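## Task

Using the forceps T1, take the red vial numbered 2 from well F2 of rack R1 and put it in well C8 of tube carrier TC so that it stands on the bottom of that well. Every other vial must stay upright in its own well, and R1 and TC must both sit in their nests. At the end T1 goes back into holder H1 with both tips in one slot, and H1 must stand flat on its base. Nothing may count on the robot still holding it, so release and move the grippers away.

## Robot and tools

Robot and scene. Two arms, left_arm and right_arm, each end in a parallel two-finger gripper. Vials are grasped by their caps using the forceps T1, which live in holder H1. Rack R1 and carrier TC have well labels printed on top: letters for rows, numbers for columns, and a triangle marking A1. TC sits between the arms. Things may occasionally be tugged or nudged by outside forces.

Frame. All poses use one scene frame: origin on the table top midway between the arms, +z up, +x out over the table, and left_arm on the +y side. The names left and right do not refer to image sides. Arm root links are at left_arm (-0.032, +0.322, 0) and right_arm (-0.013, -0.278, 0), nearly unrotated. Reported hand positions may be slightly wrong, worse when the arm reaches far. Fingers point along the gripper's +z axis and close along its y axis. end_effector_position is the point between the finger pads, just under 1 cm behind the tips.

The row. Every motion command uses a row of 16 numbers covering both arms, even if one arm is idle: x, y, z, qw, qx, qy, qz, opening for left_arm, then the same eight for right_arm. x, y, z are an absolute target position in metres in the scene frame; qw..qz is an absolute target orientation quaternion, w first. Opening is absolute, from -1 (closed) to +1 (fully open, 0.087 m). To keep an arm still, resend exactly its pose from the last result before it stopped, plus its desired opening. To hold orientation steady, repeat the same quaternion every row instead of copying the drifting reported one. A target more than 0.6 m from the arm's last reported position along any gripper axis is refused.

Tools.
execute_actions: argument actions is a list holding at most one item. Empty list = just read state. An item with rows (1 to 15 rows of 16 numbers) and optional steps (up to 15, default 15) runs that many 1/30 s control steps, one row per step, repeating the last row. An item with only steps (up to 300) is a wait counted from the previous result. Optional pictures true/false.
move: target is one 16-number row of absolute poses; speed in m/s, 0.002 to 0.5, default 0.25 (rotation up to twice that in rad/s). Both grippers travel straight lines that finish together, 0.5 to 10 s; long moves stop at 10 s short of target. Openings are applied at the start. Paths ignore obstacles and the other arm, grippers lag and can overshoot speed, especially near full extension.
wait: seconds, 0 to 10; the robot gets nothing new.
zoom_image: camera (cam_head_left, cam_head_right, cam_left_wrist, cam_right_wrist, each 896x504) and region [x0, y0, x1, y1] in pixels from the top-left, at most 504 by 504.
read_manual: returns licence texts only.
Replying with no tool call ends everything.

Controller behaviour. Each step the command is clipped to within 70 mm and 16 degrees of the measured pose, then solved by damped IK with position prioritised over orientation. After an action, an arm continues only to its last clipped pose, so check the result and send the remainder. Joint friction can leave the hand up to about 31 mm off, and tiny commands may do nothing. The simulation keeps running while you think. Joint ranges (rad): waist -2.618..3.054, shoulder 0..3.142, elbow 0..3.142, wrist pitch and yaw -1.571..1.571, wrist roll -2.094..2.094.

Gripping. grip_measured is the actual finger gap on the command scale; each gripper may read up to ~1 mm off consistently. To hold something, command an opening below grip_measured: about 0.02 lower for a firm grip, less for a lighter one. Each pad pushes up to ~20 N; closing fast presses harder.

Results. The state line gives each gripper's position and quaternion. A move adds a 'move:' line with the ending (done, off_target, moving, held, fault) and limits (paced = pose was clipped; held = a check blocked steps, after which the arm may jump fast), plus each gripper's distance from target. 'pose unreachable' and HELD mark steps the clearance check changed or blocked. 'Hand target' shows the pose the controller now drives toward. FAULT lines report stops. MOTOR HOT appears from 75 °C; 90 °C stops that arm 10 s; 100 °C drops the arm. Holding loads heats motors, so do not hold longer than needed.

Avoid: knocking anything off the table, arms colliding or pressing on each other, fast impacts, and targets well beyond a contact (they press hard). Keep other vials upright and R1, TC and H1 seated; set the vial down gently on the well floor, return T1 to H1, open, and withdraw.

Each tool is called by a JSON object that holds its "name" and its "arguments".

## Session

{"name": "execute_actions", "arguments": {"actions": []}}

Scene clock: 0.00 s of 12600.00 s.
left_arm: end_effector_position=(+0.4259, +0.6075, +0.3908) grip_measured=+0.987 end_effector_quat_wxyz=(-0.487, +0.809, -0.282, +0.171) | right_arm: end_effector_position=(+0.3418, -0.0740, +0.2461) grip_measured=+0.996 end_effector_quat_wxyz=(-0.020, +0.527, +0.723, +0.446)
Joint positions: left_arm=[ 0.493  1.925  2.313 -0.904 -0.329 -1.754  0.087] | right_arm=[ 0.194  1.49   1.284 -0.618 -0.609  1.693  0.087]
Joint velocities: left_arm=[-0.007  0.007 -0.012 -0.007 -0.095 -0.037  0.001] | right_arm=[-0.002 -0.002 -0.002 -0.022 -0.022  0.007  0.   ]
Hand target (left_arm): +0.426, +0.608, +0.391; -0.487, +0.809, -0.282, +0.171
Hand target (right_arm): +0.342, -0.074, +0.246; -0.020, +0.527, +0.723, +0.446

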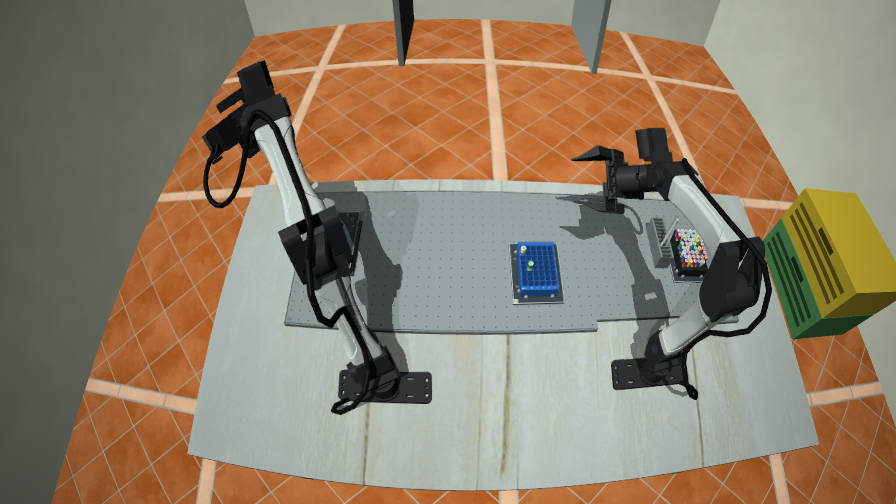

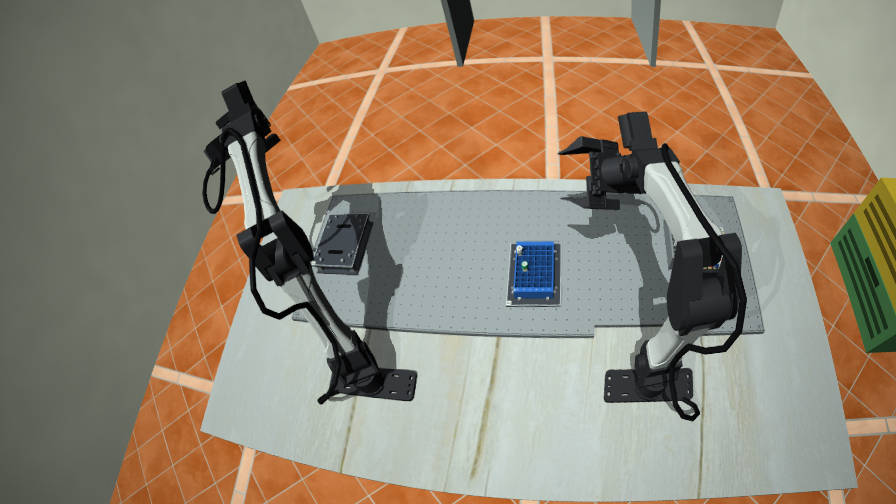

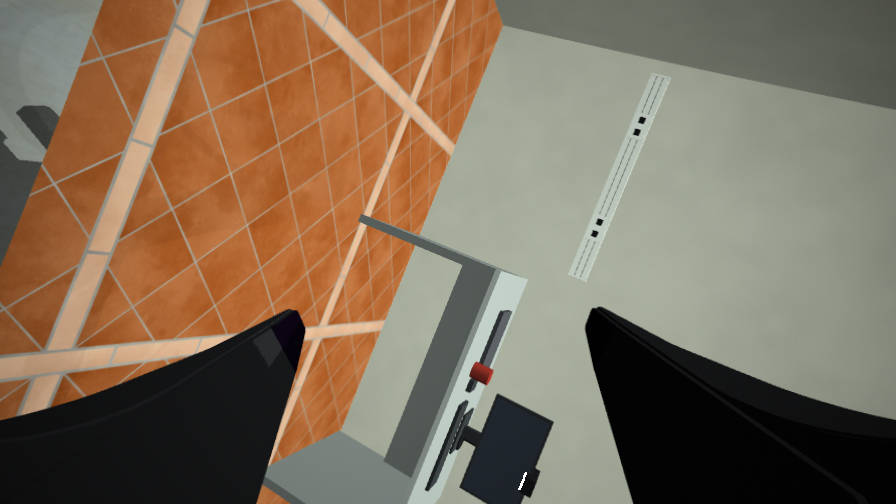

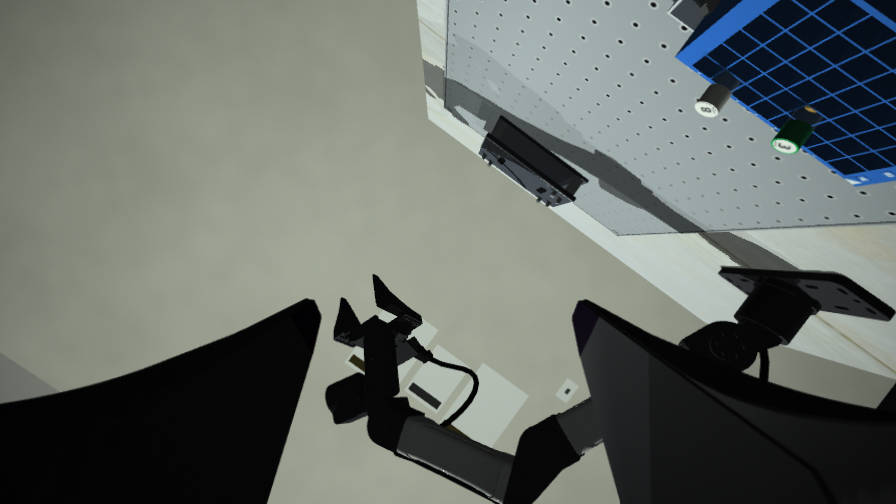

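{"name": "zoom_image", "arguments": {"camera": "cam_head_left", "region": [620, 200, 740, 290]}}

{"name": "zoom_image", "arguments": {"camera": "cam_head_left", "region": [490, 230, 590, 310]}}

Region (620, 200, 740, 290) of cam_head_left's 896x504 image, scaled by 4.200, with more detail than that image has; it fills the top 378 rows of this view, and the rest is white.

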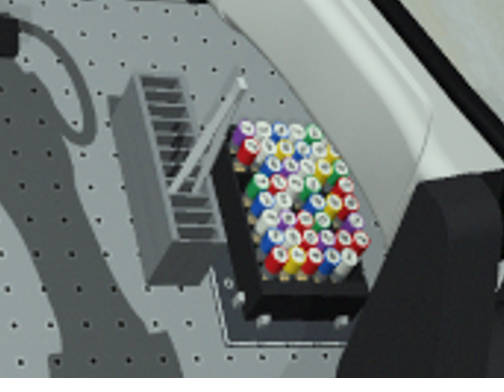

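Region (490, 230, 590, 310) of cam_head_left's 896x504 image, scaled by 5.040, with more detail than that image has; it fills the top 403 rows of this view, and the rest is white.

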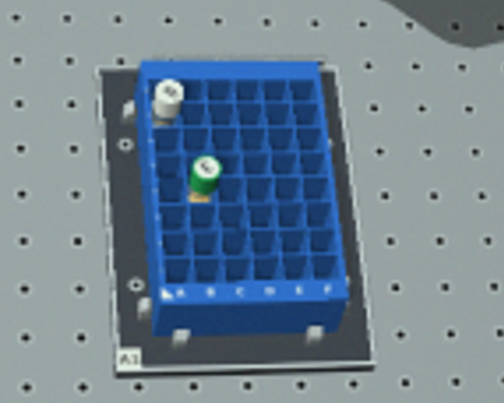

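{"name": "move", "arguments": {"target": [0.4259,0.6075,0.3908,-0.487,0.809,-0.282,0.171,1,0.27,-0.36,0.24,0.423,0,0.906,0,1], "speed": 0.3}}

Scene clock: 7.10 s of 12600.00 s.
left_arm: end_effector_position=(+0.4259, +0.6075, +0.3908) grip_measured=+0.987 end_effector_quat_wxyz=(-0.487, +0.809, -0.282, +0.171) | right_arm: end_effector_position=(+0.2739, -0.3623, +0.2401) grip_measured=+0.996 end_effector_quat_wxyz=(+0.407, -0.000, +0.914, -0.006)
Joint positions: left_arm=[ 0.493  1.925  2.313 -0.904 -0.329 -1.754  0.087] | right_arm=[-0.413  1.149  1.256 -0.883 -0.297 -0.295  0.087]
Joint velocities: left_arm=[-0.007  0.007 -0.032 -0.022  0.007 -0.007  0.001] | right_arm=[ 0.007  0.002 -0.002 -0.007 -0.007 -0.037  0.   ]
Hand target (left_arm): +0.426, +0.607, +0.391; -0.487, +0.809, -0.282, +0.171
Hand target (right_arm): +0.273, -0.363, +0.241; +0.416, -0.003, +0.909, -0.008
Off the commanded pose (left_arm): 0.000 m, 0 deg.
Off the commanded pose (right_arm): 0.004 m, 2 deg.
After step 90, 0.53 s passed at rest.
move: done

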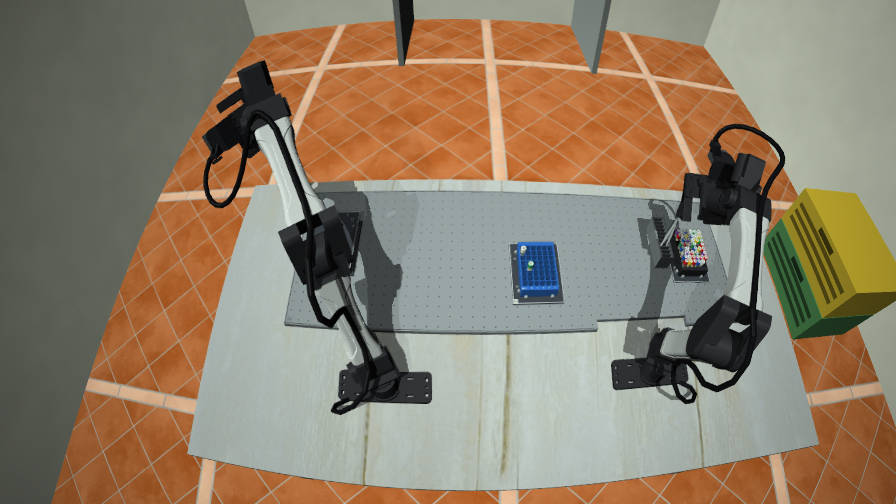

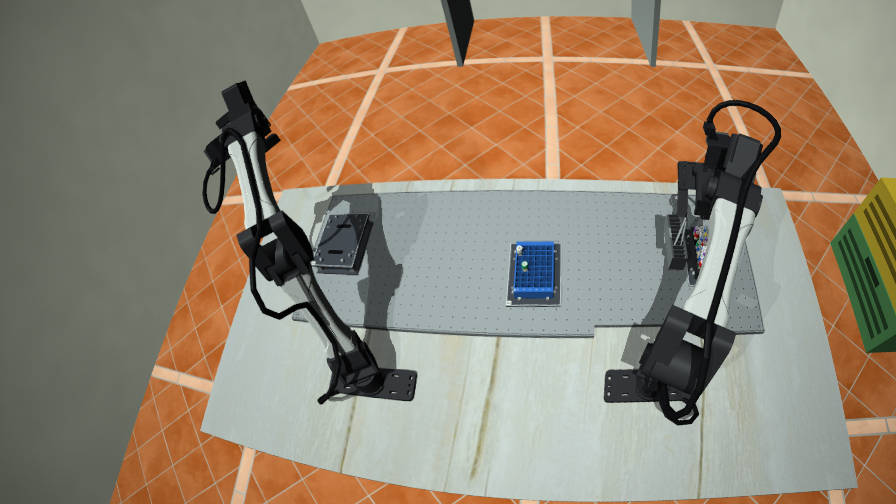

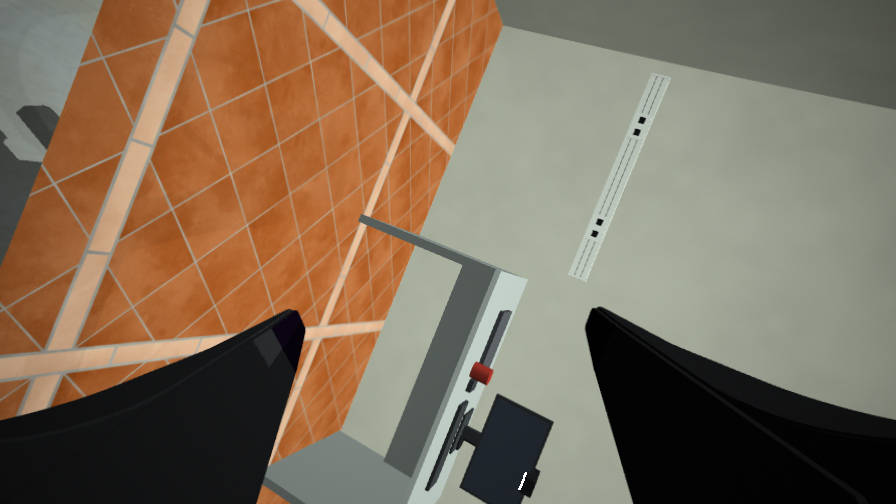

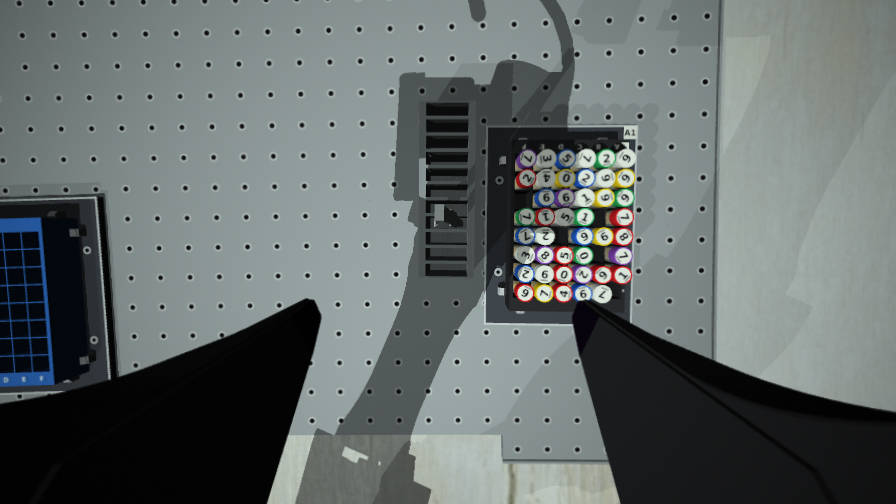

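{"name": "move", "arguments": {"target": [0.30,-0.02,0.20,0.5,0.5,0.5,-0.5,1,0.31,-0.36,0.21,0.259,0,0.966,0,1]}}

Scene clock: 16.83 s of 12600.00 s.
left_arm: end_effector_position=(+0.3008, -0.0131, +0.1847) grip_measured=+0.987 end_effector_quat_wxyz=(+0.498, +0.491, +0.512, -0.499) | right_arm: end_effector_position=(+0.3081, -0.3606, +0.2067) grip_measured=+0.996 end_effector_quat_wxyz=(+0.263, -0.002, +0.965, +0.005)
Joint positions: left_arm=[-0.481  1.815  0.98   0.822  1.1   -0.01   0.087] | right_arm=[-0.298  1.502  1.53  -1.09  -0.163 -0.266  0.087]
Joint velocities: left_arm=[ 0.022 -0.007 -0.007 -0.037  0.051  0.037  0.001] | right_arm=[-0.007  0.002 -0.022  0.037 -0.007 -0.066  0.   ]
Hand target (left_arm): +0.302, -0.018, +0.200; +0.509, +0.501, +0.494, -0.496
Hand target (right_arm): +0.311, -0.359, +0.209; +0.260, -0.002, +0.966, +0.002
Off the commanded pose (left_arm): 0.017 m, 2 deg.
Off the commanded pose (right_arm): 0.004 m, 1 deg.
move: off_target (left_arm)

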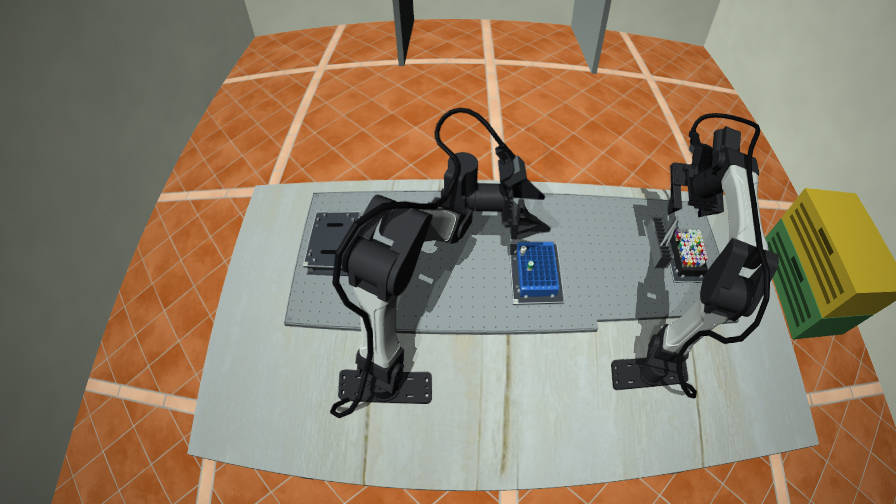

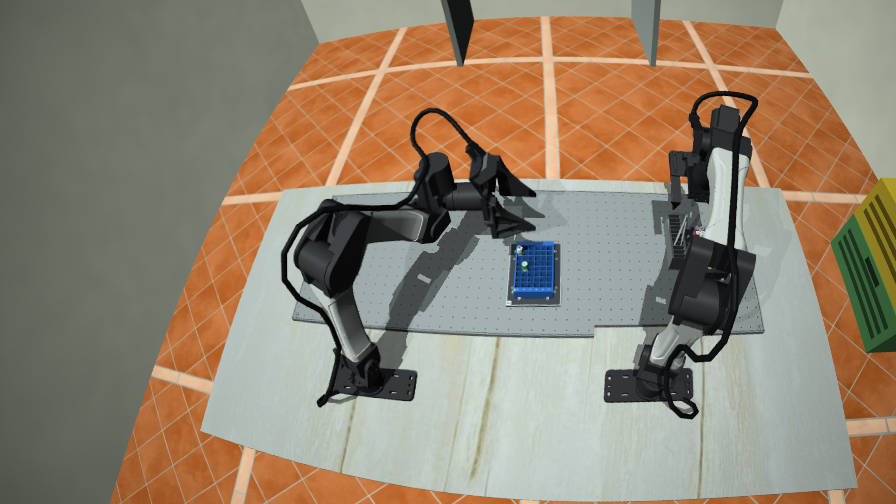

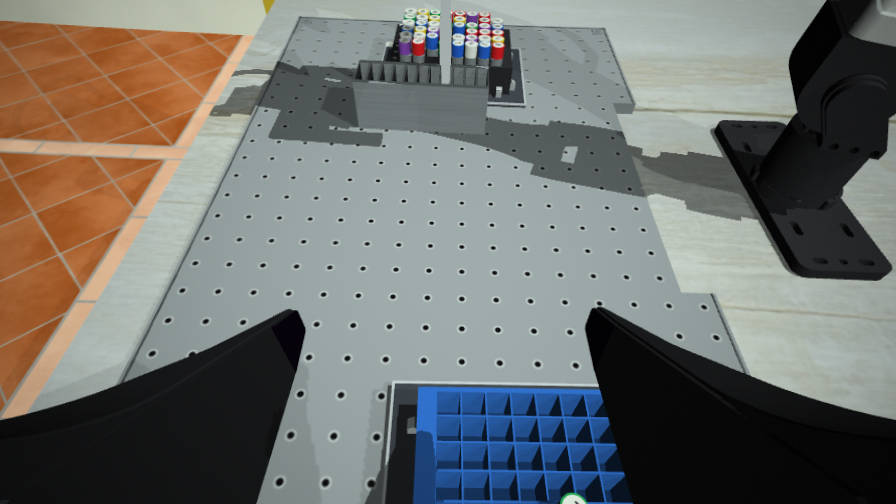

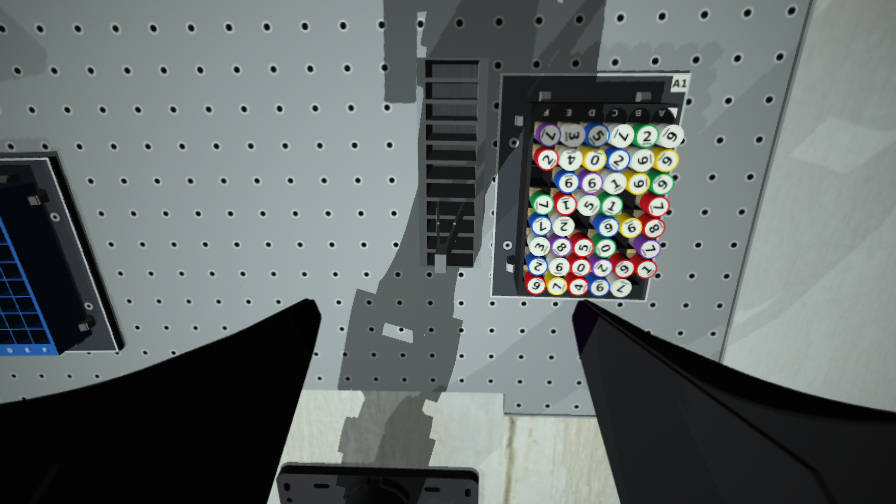

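{"name": "move", "arguments": {"target": [0.33,-0.12,0.20,0.612,0.354,0.354,-0.612,1,0.31,-0.362,0.12,0.259,0,0.966,0,0.2], "speed": 0.1}}

Scene clock: 21.43 s of 12600.00 s.
left_arm: end_effector_position=(+0.3293, -0.1157, +0.1895) grip_measured=+0.987 end_effector_quat_wxyz=(+0.579, +0.384, +0.429, -0.577) | right_arm: end_effector_position=(+0.3117, -0.3621, +0.1211) grip_measured=+0.200 end_effector_quat_wxyz=(+0.254, -0.001, +0.967, +0.007)
Joint positions: left_arm=[-0.662  2.296  1.271  1.54   0.815 -0.444  0.087] | right_arm=[-0.298  1.502  1.194 -0.773 -0.161 -0.266  0.053]
Joint velocities: left_arm=[ 0.012  0.007  0.002  0.022 -0.051 -0.051 -0.001] | right_arm=[-0.002 -0.012 -0.007  0.007 -0.022 -0.022 -0.   ]
Hand target (left_arm): +0.330, -0.120, +0.202; +0.591, +0.383, +0.411, -0.579
Hand target (right_arm): +0.311, -0.362, +0.120; +0.259, -0.000, +0.966, +0.000
Off the commanded pose (left_arm): 0.011 m, 11 deg.
Off the commanded pose (right_arm): 0.002 m, 1 deg.
joint sent to its limit (left arm) — the command would take joint 4 (wrist pitch) past its upper limit, so that joint was sent only as far as its limit.
move: off_target (left_arm)

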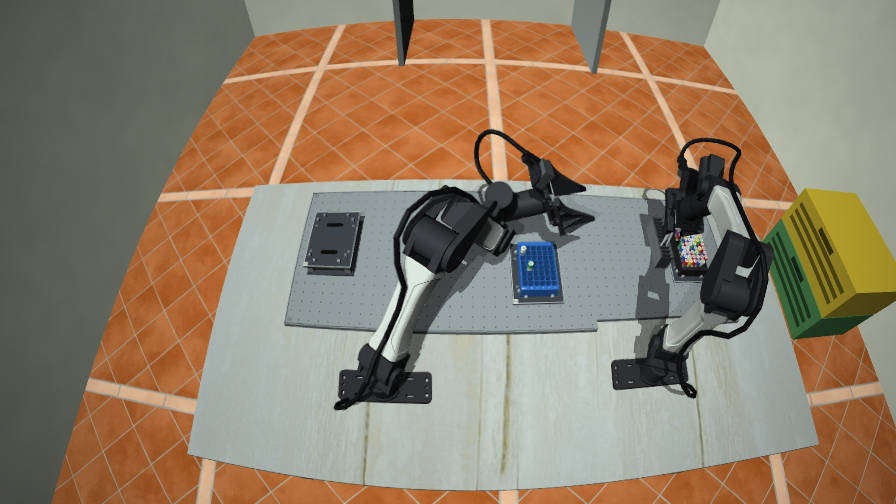

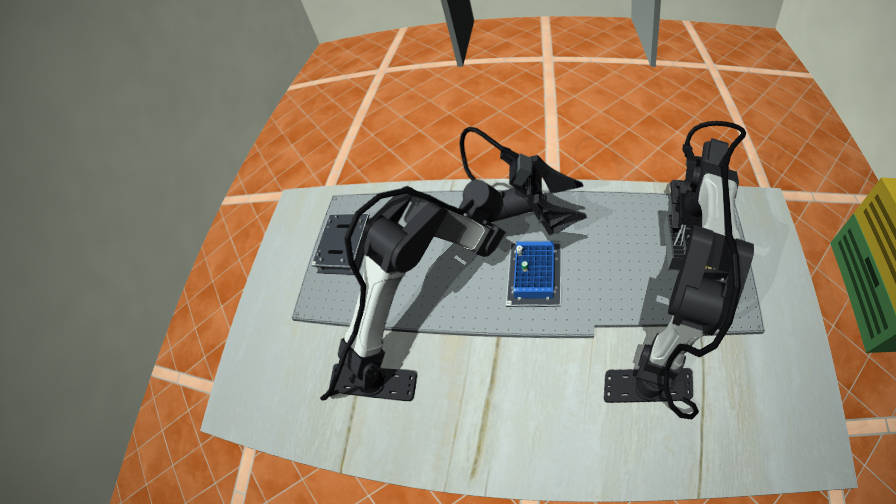

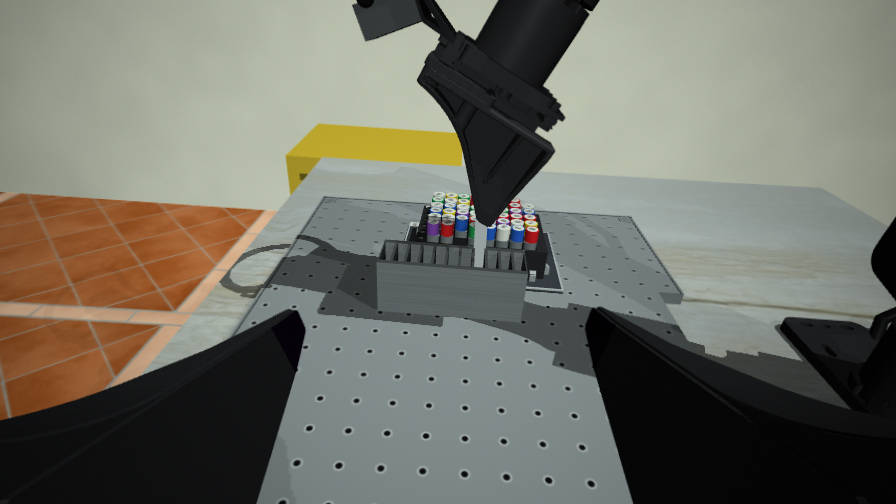

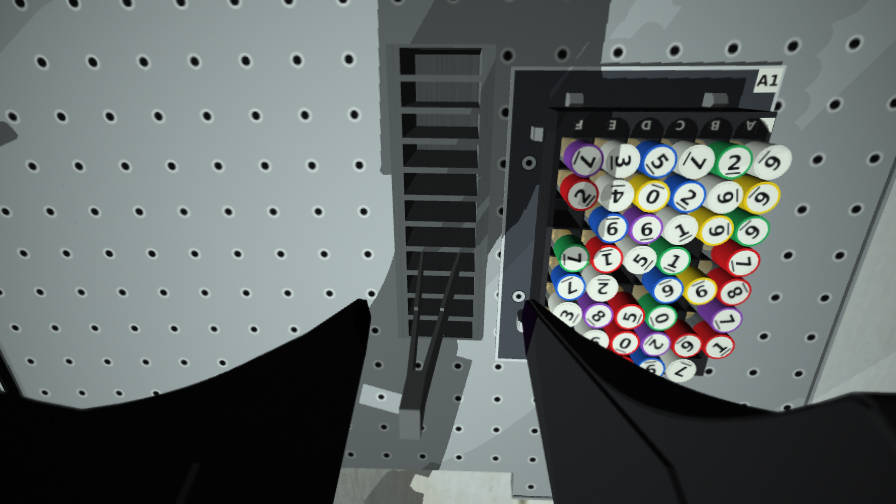

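{"name": "move", "arguments": {"target": [0.3293,-0.1157,0.1895,0.579,0.384,0.429,-0.577,1,0.311,-0.357,0.10,0.259,0,0.966,0,-0.4], "speed": 0.03}}

{"name": "zoom_image", "arguments": {"camera": "cam_left_wrist", "region": [380, 100, 600, 320]}}

Scene clock: 23.80 s of 12600.00 s.
left_arm: end_effector_position=(+0.3295, -0.1157, +0.1896) grip_measured=+0.987 end_effector_quat_wxyz=(+0.579, +0.383, +0.429, -0.577) | right_arm: end_effector_position=(+0.3115, -0.3593, +0.1019) grip_measured=-0.400 end_effector_quat_wxyz=(+0.255, +0.001, +0.967, +0.005)
Joint positions: left_arm=[-0.662  2.296  1.271  1.54   0.814 -0.445  0.087] | right_arm=[-0.287  1.502  1.115 -0.689 -0.153 -0.254  0.026]
Joint velocities: left_arm=[ 0.002 -0.007 -0.012 -0.066 -0.095 -0.007 -0.001] | right_arm=[-0.002 -0.017 -0.007  0.007 -0.007  0.051  0.   ]
Hand target (left_arm): +0.329, -0.116, +0.189; +0.579, +0.384, +0.429, -0.577
Hand target (right_arm): +0.311, -0.357, +0.100; +0.259, +0.000, +0.966, +0.000
Off the commanded pose (left_arm): 0.000 m, 0 deg.
Off the commanded pose (right_arm): 0.003 m, 1 deg.
move: done

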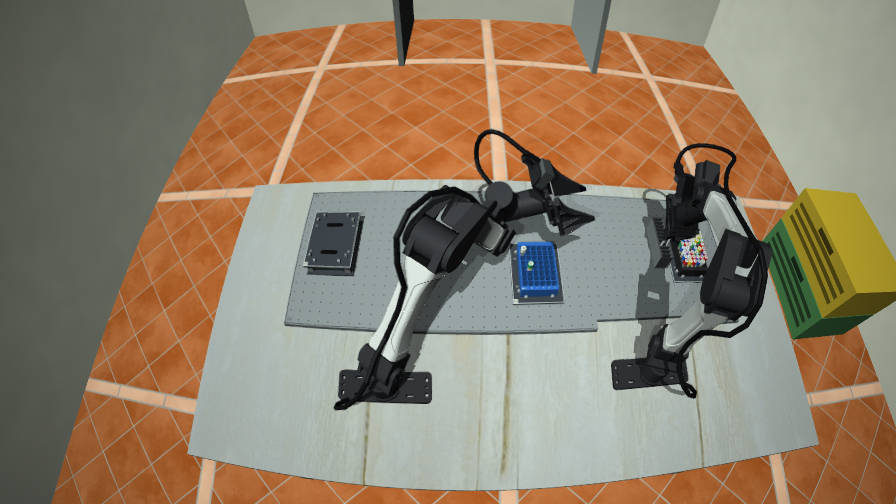

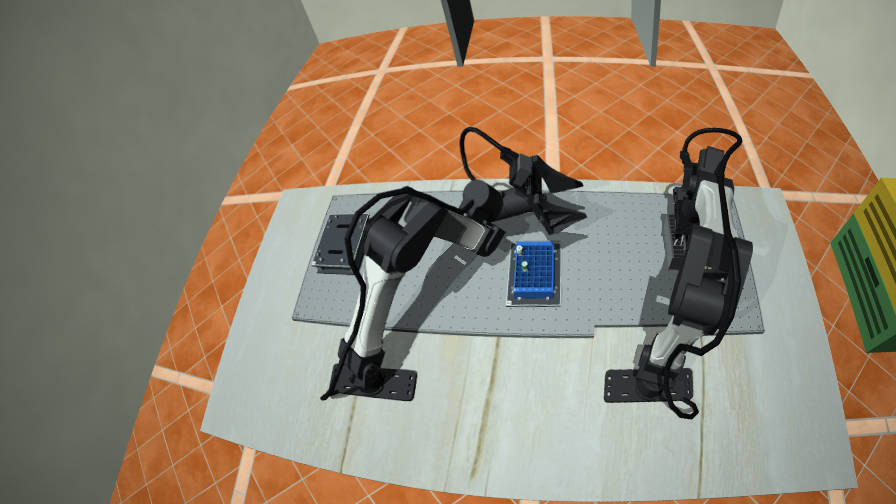

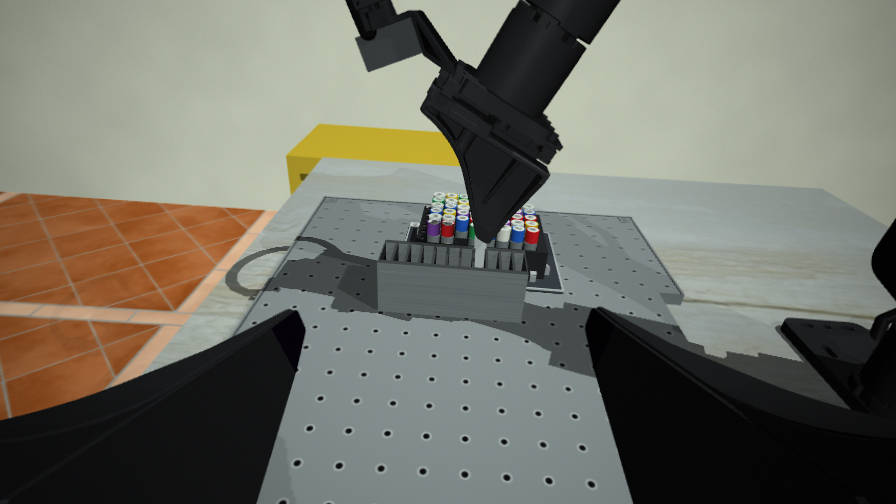

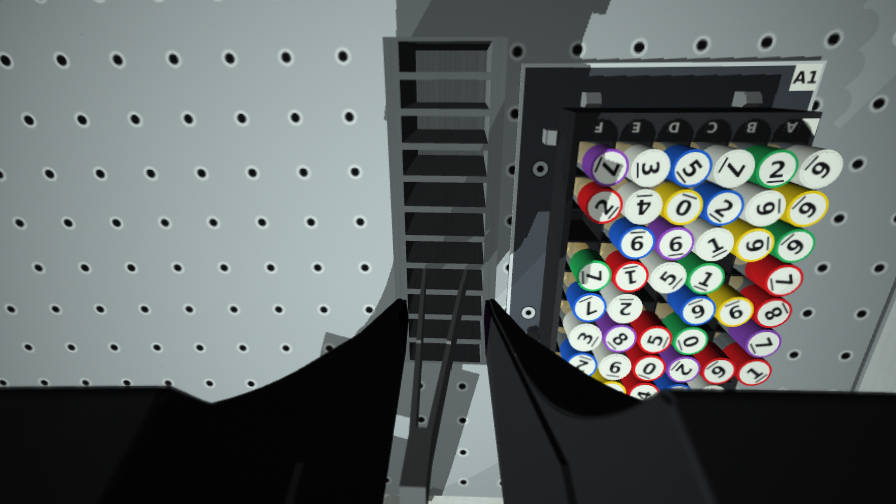

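Region (380, 100, 600, 320) of cam_left_wrist's 896x504 image, scaled by 2.291, with more detail than that image has.

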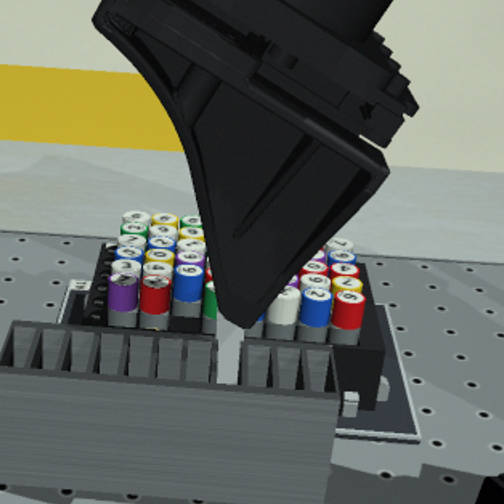

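{"name": "move", "arguments": {"target": [0.3293,-0.1157,0.1895,0.579,0.384,0.429,-0.577,1,0.315,-0.357,0.10,0.259,0,0.966,0,-0.62], "speed": 0.02}}

{"name": "move", "arguments": {"target": [0.3293,-0.1157,0.1895,0.579,0.384,0.429,-0.577,1,0.315,-0.357,0.10,0.259,0,0.966,0,-0.77], "speed": 0.02}}

Scene clock: 25.40 s of 12600.00 s.
left_arm: end_effector_position=(+0.3295, -0.1157, +0.1896) grip_measured=+0.987 end_effector_quat_wxyz=(+0.579, +0.383, +0.429, -0.577) | right_arm: end_effector_position=(+0.3124, -0.3579, +0.1021) grip_measured=-0.620 end_effector_quat_wxyz=(+0.256, +0.000, +0.967, +0.005)
Joint positions: left_arm=[-0.662  2.296  1.271  1.54   0.814 -0.445  0.087] | right_arm=[-0.282  1.502  1.115 -0.687 -0.151 -0.25   0.017]
Joint velocities: left_arm=[-0.012 -0.012  0.002  0.022 -0.022 -0.022 -0.   ] | right_arm=[-0.017 -0.007 -0.012 -0.051 -0.007 -0.037 -0.   ]
Hand target (left_arm): +0.329, -0.116, +0.189; +0.579, +0.384, +0.429, -0.577
Hand target (right_arm): +0.315, -0.357, +0.100; +0.259, +0.000, +0.966, +0.000
Off the commanded pose (left_arm): 0.000 m, 0 deg.
Off the commanded pose (right_arm): 0.003 m, 1 deg.
move: done

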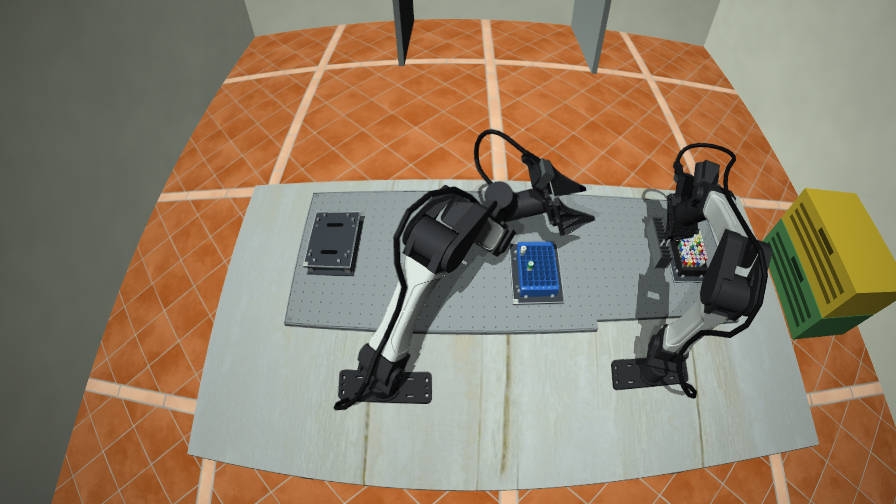

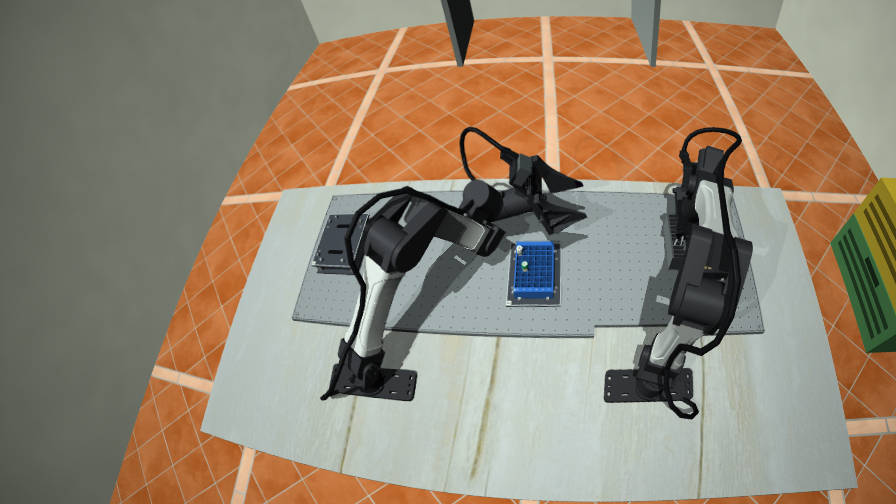

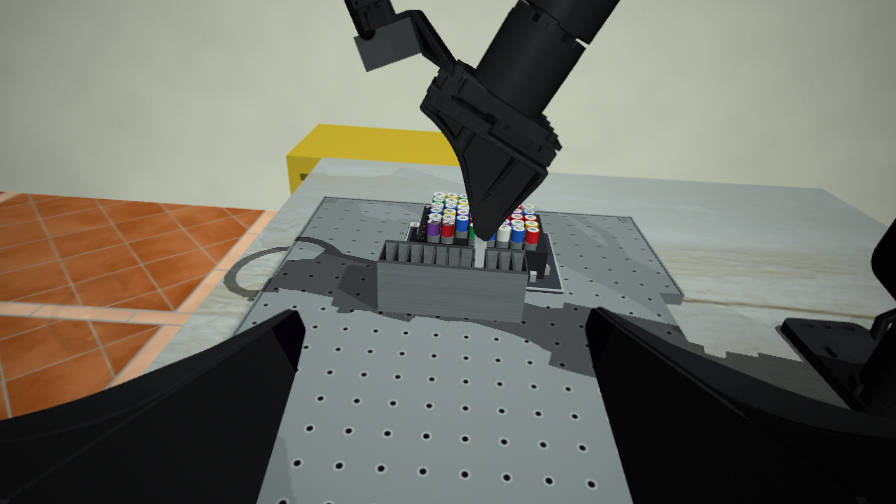

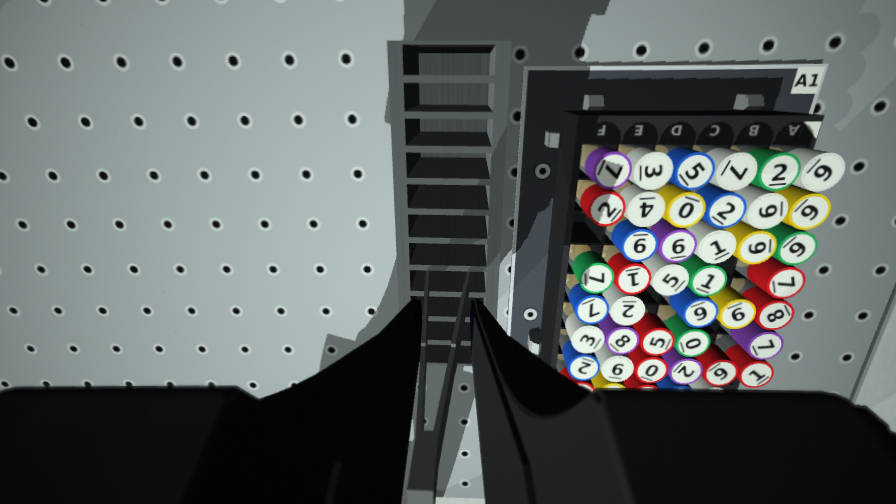

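Scene clock: 26.10 s of 12600.00 s.
left_arm: end_effector_position=(+0.3295, -0.1157, +0.1896) grip_measured=+0.987 end_effector_quat_wxyz=(+0.579, +0.383, +0.429, -0.577) | right_arm: end_effector_position=(+0.3126, -0.3580, +0.1021) grip_measured=-0.770 end_effector_quat_wxyz=(+0.257, +0.001, +0.966, +0.005)
Joint positions: left_arm=[-0.662  2.296  1.271  1.54   0.814 -0.445  0.087] | right_arm=[-0.282  1.502  1.115 -0.686 -0.151 -0.25   0.01 ]
Joint velocities: left_arm=[-0.012  0.002  0.017 -0.051  0.022 -0.007  0.   ] | right_arm=[-0.007  0.002 -0.002 -0.022  0.066  0.007 -0.001]
Hand target (left_arm): +0.329, -0.116, +0.189; +0.579, +0.384, +0.429, -0.577
Hand target (right_arm): +0.315, -0.357, +0.100; +0.259, +0.000, +0.966, +0.000
Off the commanded pose (left_arm): 0.000 m, 0 deg.
Off the commanded pose (right_arm): 0.003 m, 1 deg.
move: done

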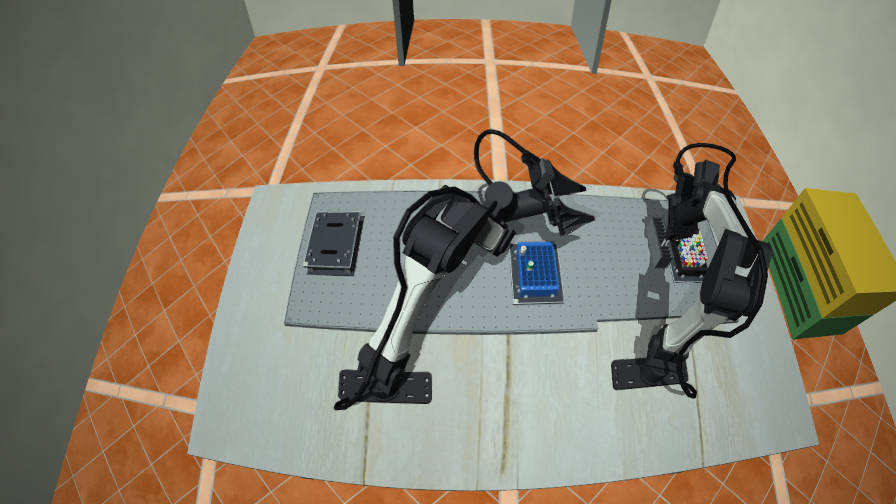

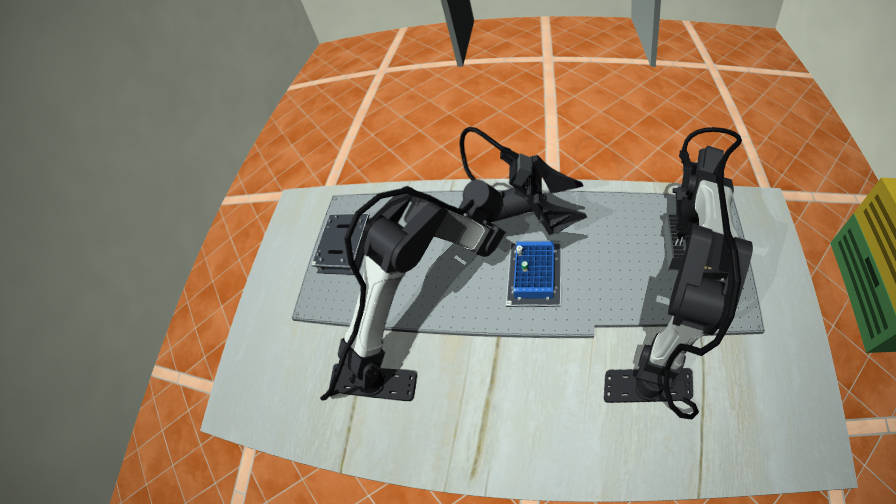

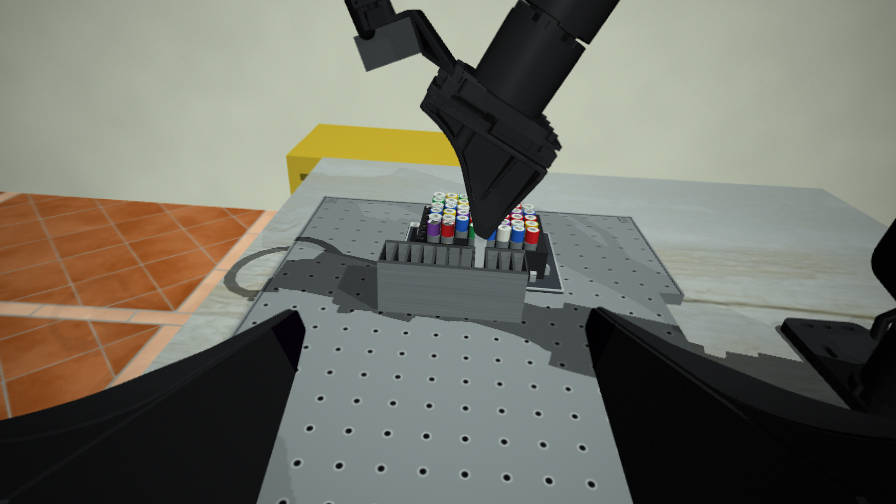

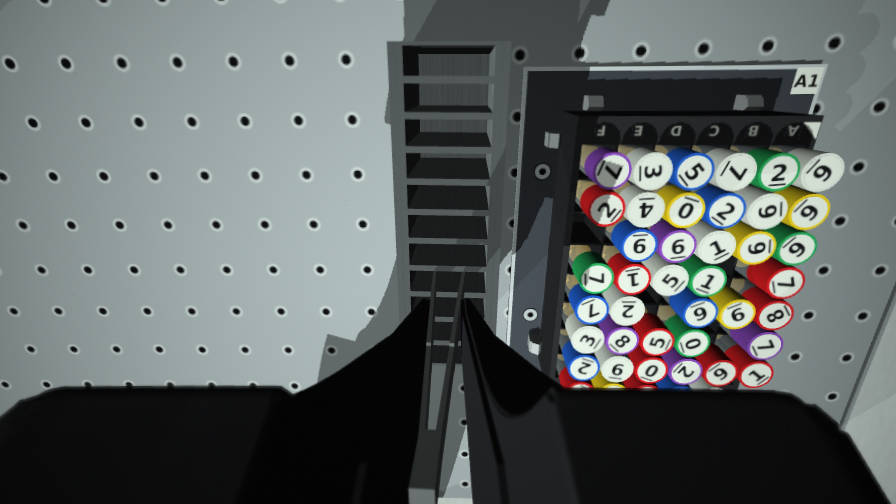

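{"name": "move", "arguments": {"target": [0.3293,-0.1157,0.1895,0.579,0.384,0.429,-0.577,1,0.313,-0.358,0.18,0.259,0,0.966,0,-0.77], "speed": 0.04}}

Scene clock: 29.43 s of 12600.00 s.
left_arm: end_effector_position=(+0.3295, -0.1157, +0.1896) grip_measured=+0.987 end_effector_quat_wxyz=(+0.579, +0.383, +0.429, -0.577) | right_arm: end_effector_position=(+0.3104, -0.3573, +0.1700) grip_measured=-0.770 end_effector_quat_wxyz=(+0.251, +0.001, +0.968, +0.007)
Joint positions: left_arm=[-0.662  2.296  1.271  1.54   0.814 -0.445  0.087] | right_arm=[-0.282  1.502  1.389 -0.972 -0.151 -0.25   0.01 ]
Joint velocities: left_arm=[-0.007 -0.002  0.002 -0.066 -0.022 -0.051 -0.001] | right_arm=[ 0.012  0.012 -0.007  0.051 -0.081 -0.066  0.001]
Hand target (left_arm): +0.329, -0.116, +0.189; +0.579, +0.384, +0.429, -0.577
Hand target (right_arm): +0.312, -0.358, +0.180; +0.259, +0.000, +0.966, +0.000
Off the commanded pose (left_arm): 0.000 m, 0 deg.
Off the commanded pose (right_arm): 0.010 m, 1 deg.
move: done

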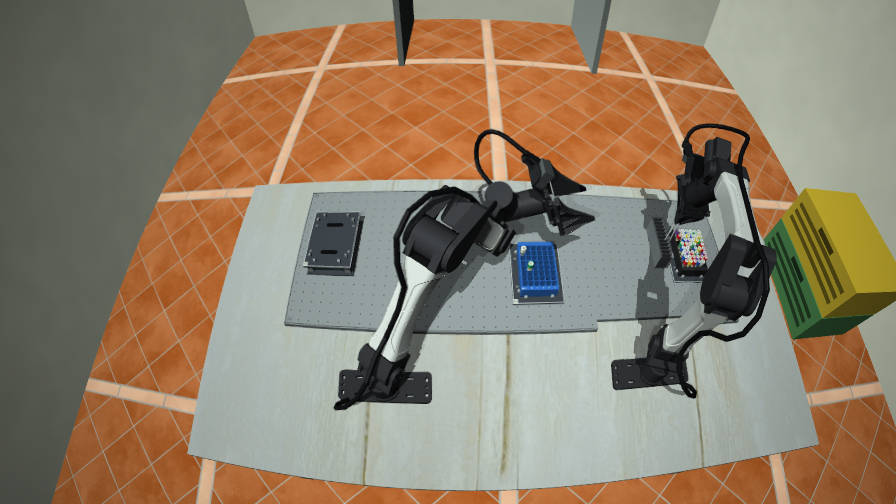

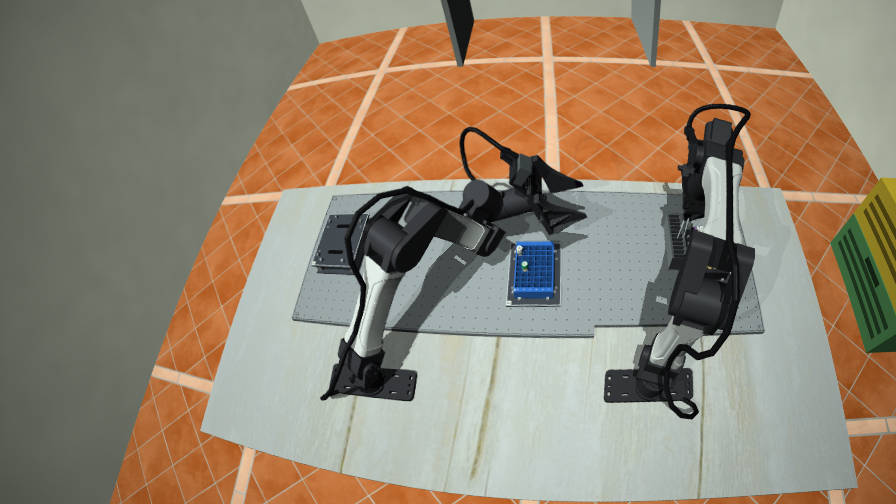

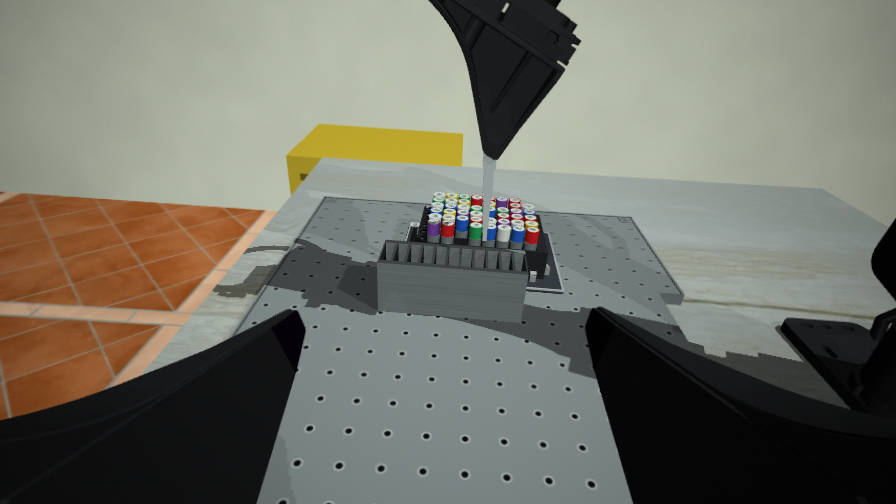

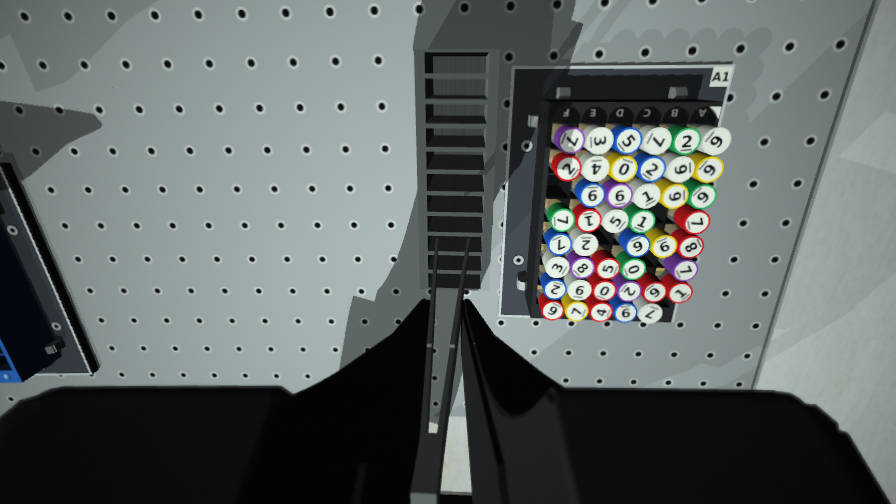

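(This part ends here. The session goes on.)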